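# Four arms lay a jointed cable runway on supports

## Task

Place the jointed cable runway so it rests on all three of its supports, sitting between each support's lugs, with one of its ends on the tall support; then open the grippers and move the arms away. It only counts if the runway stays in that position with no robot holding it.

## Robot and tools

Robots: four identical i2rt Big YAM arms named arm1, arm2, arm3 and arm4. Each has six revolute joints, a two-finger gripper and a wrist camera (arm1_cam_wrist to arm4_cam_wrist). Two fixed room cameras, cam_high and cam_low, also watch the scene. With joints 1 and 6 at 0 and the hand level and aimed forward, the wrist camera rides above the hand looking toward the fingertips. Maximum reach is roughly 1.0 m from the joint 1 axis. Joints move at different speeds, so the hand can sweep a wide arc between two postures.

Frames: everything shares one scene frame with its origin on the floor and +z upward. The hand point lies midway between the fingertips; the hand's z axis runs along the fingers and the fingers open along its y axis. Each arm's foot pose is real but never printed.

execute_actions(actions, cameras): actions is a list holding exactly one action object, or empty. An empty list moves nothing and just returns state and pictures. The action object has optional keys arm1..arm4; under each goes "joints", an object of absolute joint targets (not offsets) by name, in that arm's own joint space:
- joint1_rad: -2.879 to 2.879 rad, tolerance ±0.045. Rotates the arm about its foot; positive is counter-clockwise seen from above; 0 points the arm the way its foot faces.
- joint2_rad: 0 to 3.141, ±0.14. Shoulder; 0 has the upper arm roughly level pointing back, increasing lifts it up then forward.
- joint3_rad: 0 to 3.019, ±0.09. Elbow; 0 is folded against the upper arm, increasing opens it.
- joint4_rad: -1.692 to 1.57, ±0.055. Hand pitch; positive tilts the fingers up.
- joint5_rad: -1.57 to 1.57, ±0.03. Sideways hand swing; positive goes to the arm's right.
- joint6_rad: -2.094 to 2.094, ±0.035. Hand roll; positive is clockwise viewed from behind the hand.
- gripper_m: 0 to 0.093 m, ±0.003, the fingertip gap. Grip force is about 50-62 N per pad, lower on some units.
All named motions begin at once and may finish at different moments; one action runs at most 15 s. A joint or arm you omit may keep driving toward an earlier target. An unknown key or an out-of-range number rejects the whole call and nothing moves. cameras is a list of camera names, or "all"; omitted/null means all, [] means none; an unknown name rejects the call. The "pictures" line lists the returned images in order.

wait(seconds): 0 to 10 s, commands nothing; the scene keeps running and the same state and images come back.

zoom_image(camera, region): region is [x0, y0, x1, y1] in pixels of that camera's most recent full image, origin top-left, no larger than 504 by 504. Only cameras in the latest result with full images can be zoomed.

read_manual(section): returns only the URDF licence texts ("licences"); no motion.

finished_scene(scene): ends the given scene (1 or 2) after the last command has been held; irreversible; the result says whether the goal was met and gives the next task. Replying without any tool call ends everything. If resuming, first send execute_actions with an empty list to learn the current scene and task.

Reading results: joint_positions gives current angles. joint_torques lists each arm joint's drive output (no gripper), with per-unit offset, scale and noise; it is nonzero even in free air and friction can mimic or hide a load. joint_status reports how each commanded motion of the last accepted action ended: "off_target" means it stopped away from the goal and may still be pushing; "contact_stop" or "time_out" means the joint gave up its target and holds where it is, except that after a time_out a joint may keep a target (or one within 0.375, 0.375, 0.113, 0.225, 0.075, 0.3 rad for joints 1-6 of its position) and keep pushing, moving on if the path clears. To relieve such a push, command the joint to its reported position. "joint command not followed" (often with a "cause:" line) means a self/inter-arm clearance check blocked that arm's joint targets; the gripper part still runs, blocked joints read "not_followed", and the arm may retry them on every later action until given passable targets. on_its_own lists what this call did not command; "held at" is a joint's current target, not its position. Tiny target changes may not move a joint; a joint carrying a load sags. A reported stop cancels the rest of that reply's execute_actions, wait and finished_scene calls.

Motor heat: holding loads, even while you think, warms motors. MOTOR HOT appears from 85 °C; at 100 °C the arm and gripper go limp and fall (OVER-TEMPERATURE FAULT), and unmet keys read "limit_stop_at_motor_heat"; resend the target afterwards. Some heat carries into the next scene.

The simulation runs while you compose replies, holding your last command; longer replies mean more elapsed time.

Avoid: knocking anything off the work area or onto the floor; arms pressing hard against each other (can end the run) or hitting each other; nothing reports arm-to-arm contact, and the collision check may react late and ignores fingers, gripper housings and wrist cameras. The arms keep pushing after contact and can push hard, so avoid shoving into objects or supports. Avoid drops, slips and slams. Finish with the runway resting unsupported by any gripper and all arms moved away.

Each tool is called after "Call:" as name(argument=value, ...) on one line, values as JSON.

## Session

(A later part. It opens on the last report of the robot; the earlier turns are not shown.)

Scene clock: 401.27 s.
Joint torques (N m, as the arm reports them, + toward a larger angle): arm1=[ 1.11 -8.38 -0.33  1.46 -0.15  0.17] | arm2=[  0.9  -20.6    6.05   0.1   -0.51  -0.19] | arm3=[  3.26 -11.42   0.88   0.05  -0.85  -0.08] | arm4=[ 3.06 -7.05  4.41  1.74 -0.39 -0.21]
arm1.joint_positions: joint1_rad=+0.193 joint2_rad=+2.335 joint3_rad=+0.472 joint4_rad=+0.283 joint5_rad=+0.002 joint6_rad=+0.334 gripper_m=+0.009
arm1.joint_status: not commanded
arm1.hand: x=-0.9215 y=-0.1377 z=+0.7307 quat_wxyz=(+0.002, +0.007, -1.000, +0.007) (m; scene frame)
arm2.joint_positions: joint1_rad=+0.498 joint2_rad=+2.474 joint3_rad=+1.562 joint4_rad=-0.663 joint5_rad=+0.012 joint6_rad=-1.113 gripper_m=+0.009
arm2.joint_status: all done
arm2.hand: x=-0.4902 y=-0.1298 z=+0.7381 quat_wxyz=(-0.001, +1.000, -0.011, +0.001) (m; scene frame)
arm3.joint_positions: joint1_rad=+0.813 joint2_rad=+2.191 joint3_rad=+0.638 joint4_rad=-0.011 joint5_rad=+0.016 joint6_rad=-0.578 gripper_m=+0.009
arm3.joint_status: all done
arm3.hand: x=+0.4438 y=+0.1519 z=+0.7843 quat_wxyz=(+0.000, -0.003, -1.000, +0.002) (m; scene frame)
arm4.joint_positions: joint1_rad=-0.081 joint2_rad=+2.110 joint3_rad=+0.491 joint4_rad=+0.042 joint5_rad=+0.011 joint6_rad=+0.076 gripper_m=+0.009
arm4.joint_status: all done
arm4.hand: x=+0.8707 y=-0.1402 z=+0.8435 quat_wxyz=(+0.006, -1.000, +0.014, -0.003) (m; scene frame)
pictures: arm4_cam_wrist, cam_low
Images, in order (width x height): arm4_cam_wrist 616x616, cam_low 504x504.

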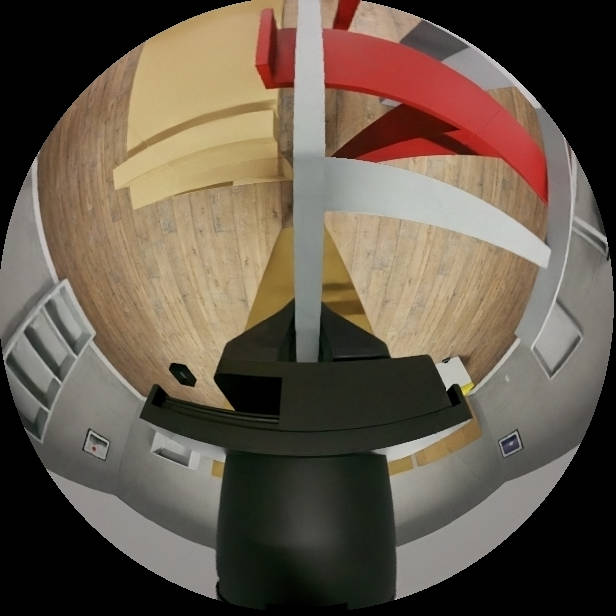

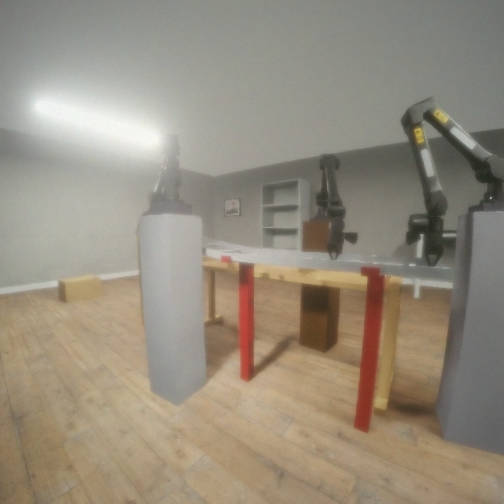

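Call:
execute_actions(actions=[{"arm1":{"joints":{"joint1_rad":0.193,"joint2_rad":2.335,"joint3_rad":0.472,"joint4_rad":0.283,"joint6_rad":0.334,"gripper_m":0.07}},"arm2":{"joints":{"joint1_rad":0.498,"joint2_rad":2.474,"joint3_rad":1.562,"joint4_rad":-0.663,"joint6_rad":-1.113,"gripper_m":0.07}},"arm3":{"joints":{"joint1_rad":0.813,"joint2_rad":2.191,"joint3_rad":0.638,"joint4_rad":-0.011,"joint6_rad":-0.578,"gripper_m":0.07}},"arm4":{"joints":{"joint1_rad":-0.081,"joint2_rad":2.110,"joint3_rad":0.491,"joint4_rad":0.042,"joint6_rad":0.076,"gripper_m":0.07}}}], cameras=[])

Call:
execute_actions(actions=[{"arm1":{"joints":{"joint2_rad":1.85,"joint3_rad":0.345,"joint4_rad":-0.065}},"arm2":{"joints":{"joint2_rad":2.22,"joint3_rad":1.50,"joint4_rad":-0.85}},"arm3":{"joints":{"joint2_rad":1.76,"joint3_rad":0.56,"joint4_rad":-0.37}},"arm4":{"joints":{"joint2_rad":1.62,"joint3_rad":0.467,"joint4_rad":-0.42}}}], cameras=["all"])

Scene clock: 411.97 s.
Joint torques (N m, as the arm reports them, + toward a larger angle): arm1=[-0.33 -8.51 -1.57  0.68 -0.14  0.01] | arm2=[  0.39 -18.96   4.68   0.14  -0.19  -0.01] | arm3=[ 0.47 -8.93  0.25 -0.17 -0.28 -0.21] | arm4=[ 1.56 -9.42  0.01 -0.22 -0.11  0.02]
arm1.joint_positions: joint1_rad=+0.193 joint2_rad=+2.335 joint3_rad=+0.471 joint4_rad=+0.283 joint5_rad=+0.002 joint6_rad=+0.334 gripper_m=+0.070
arm1.joint_status: all done
arm1.hand: x=-0.9223 y=-0.1381 z=+0.7308 quat_wxyz=(+0.003, +0.007, -1.000, +0.007) (m; scene frame)
arm2.joint_positions: joint1_rad=+0.498 joint2_rad=+2.474 joint3_rad=+1.559 joint4_rad=-0.663 joint5_rad=+0.003 joint6_rad=-1.113 gripper_m=+0.070
arm2.joint_status: all done
arm2.hand: x=-0.4905 y=-0.1322 z=+0.7371 quat_wxyz=(+0.002, +1.000, -0.012, -0.002) (m; scene frame)
arm3.joint_positions: joint1_rad=+0.813 joint2_rad=+2.191 joint3_rad=+0.638 joint4_rad=-0.011 joint5_rad=+0.004 joint6_rad=-0.578 gripper_m=+0.070
arm3.joint_status: all done
arm3.hand: x=+0.4454 y=+0.1535 z=+0.7843 quat_wxyz=(-0.004, -0.003, -1.000, -0.003) (m; scene frame)
arm4.joint_positions: joint1_rad=-0.081 joint2_rad=+2.112 joint3_rad=+0.497 joint4_rad=+0.046 joint5_rad=+0.003 joint6_rad=+0.077 gripper_m=+0.070
arm4.joint_status: all done
arm4.hand: x=+0.8668 y=-0.1418 z=+0.8430 quat_wxyz=(+0.001, -1.000, +0.014, +0.001) (m; scene frame)
pictures: none
No camera images: the call's "cameras" was empty. Leave "cameras" out to get every camera's image.

Scene clock: 413.17 s.
Joint torques (N m, as the arm reports them, + toward a larger angle): arm1=[-0.37 -6.2   1.3   0.25 -0.14  0.02] | arm2=[ -0.29 -16.72   6.36  -0.28  -0.19   0.01] | arm3=[ 0.85 -7.05  4.05 -0.68 -0.31 -0.2 ] | arm4=[ 1.5  -7.91  4.25 -0.33 -0.11  0.02]
arm1.joint_positions: joint1_rad=+0.193 joint2_rad=+1.847 joint3_rad=+0.343 joint4_rad=-0.056 joint5_rad=+0.002 joint6_rad=+0.334 gripper_m=+0.070
arm1.joint_status: all done
arm1.hand: x=-0.9234 y=-0.1374 z=+0.8349 quat_wxyz=(-0.007, +0.007, -1.000, +0.003) (m; scene frame)
arm2.joint_positions: joint1_rad=+0.498 joint2_rad=+2.197 joint3_rad=+1.491 joint4_rad=-0.835 joint5_rad=+0.003 joint6_rad=-1.115 gripper_m=+0.070
arm2.joint_status: all done
arm2.hand: x=-0.4911 y=-0.1281 z=+0.8781 quat_wxyz=(-0.015, +1.000, -0.011, -0.010) (m; scene frame)
arm3.joint_positions: joint1_rad=+0.813 joint2_rad=+1.759 joint3_rad=+0.552 joint4_rad=-0.359 joint5_rad=+0.004 joint6_rad=-0.578 gripper_m=+0.070
arm3.joint_status: all done
arm3.hand: x=+0.4371 y=+0.1572 z=+0.8999 quat_wxyz=(-0.003, -0.003, -1.000, -0.004) (m; scene frame)
arm4.joint_positions: joint1_rad=-0.081 joint2_rad=+1.628 joint3_rad=+0.468 joint4_rad=-0.413 joint5_rad=+0.003 joint6_rad=+0.077 gripper_m=+0.070
arm4.joint_status: all done
arm4.hand: x=+0.8620 y=-0.1420 z=+0.9592 quat_wxyz=(+0.001, -1.000, +0.014, -0.001) (m; scene frame)
pictures: arm1_cam_wrist, arm2_cam_wrist, arm3_cam_wrist, arm4_cam_wrist, cam_high, cam_low
Images, in order (width x height): arm1_cam_wrist 616x616, arm2_cam_wrist 616x616, arm3_cam_wrist 616x616, arm4_cam_wrist 616x616, cam_high 504x504, cam_low 504x504.

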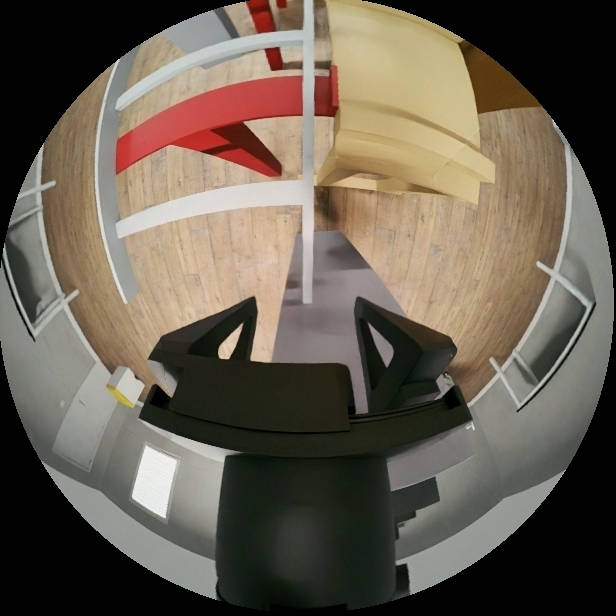

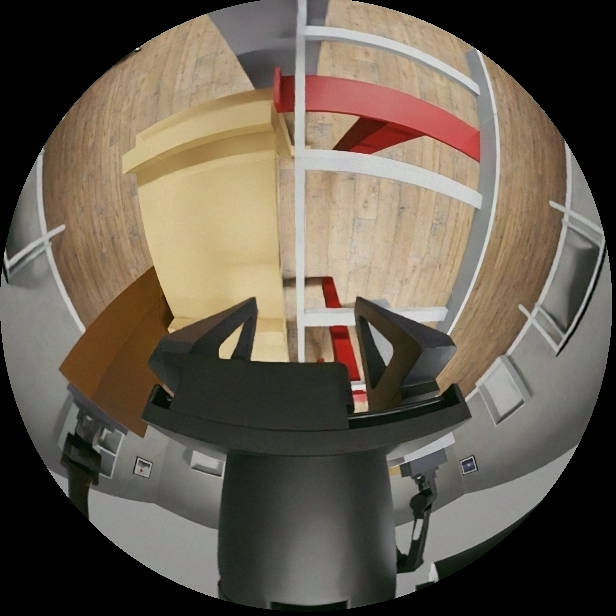

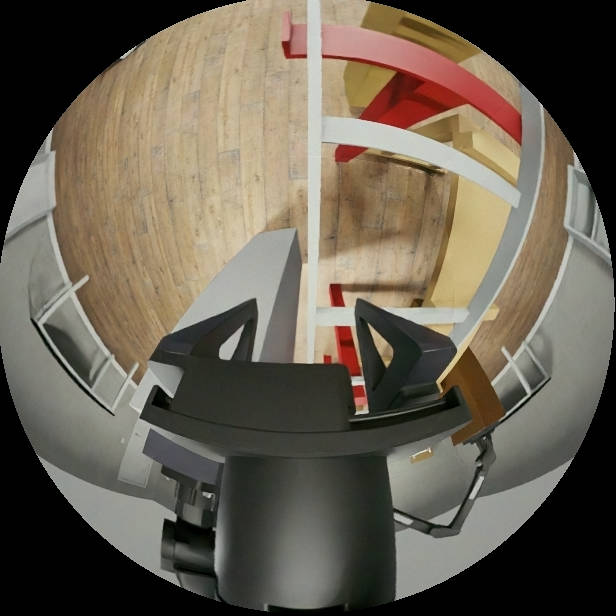

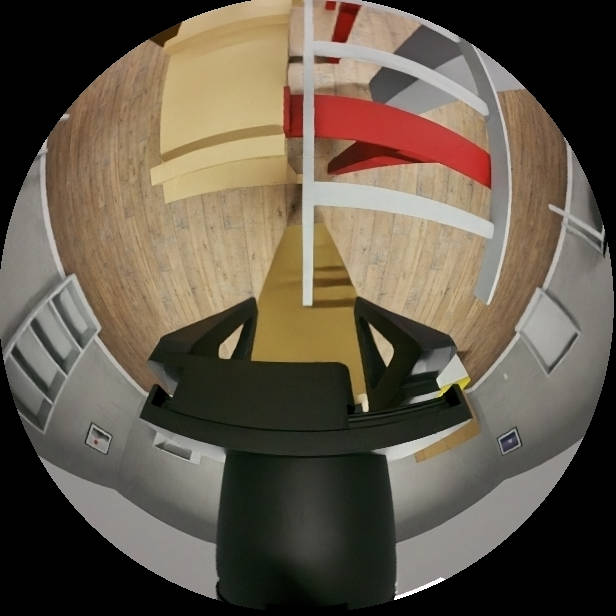

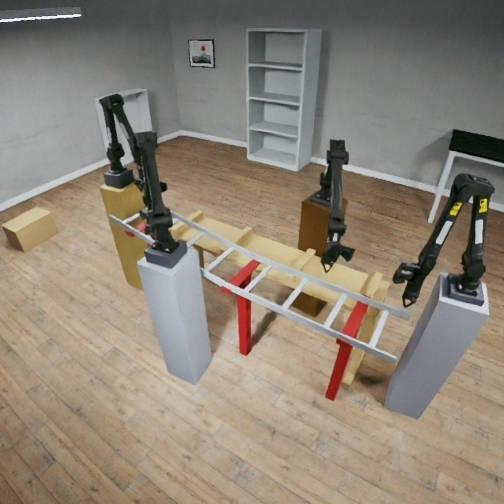

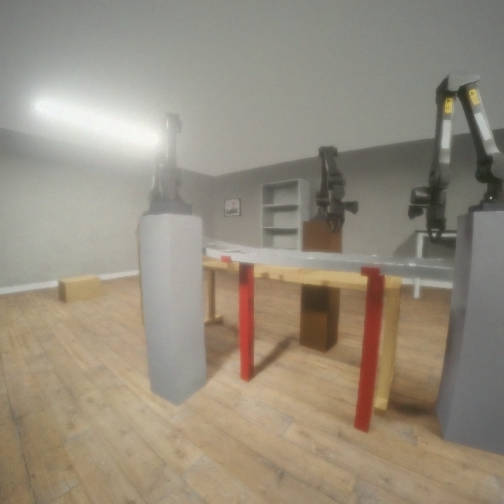

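The runway is resting between the lugs on all three supports, and the hands are clear.

Call:
finished_scene(scene=2)

The scene is finished: the task was done.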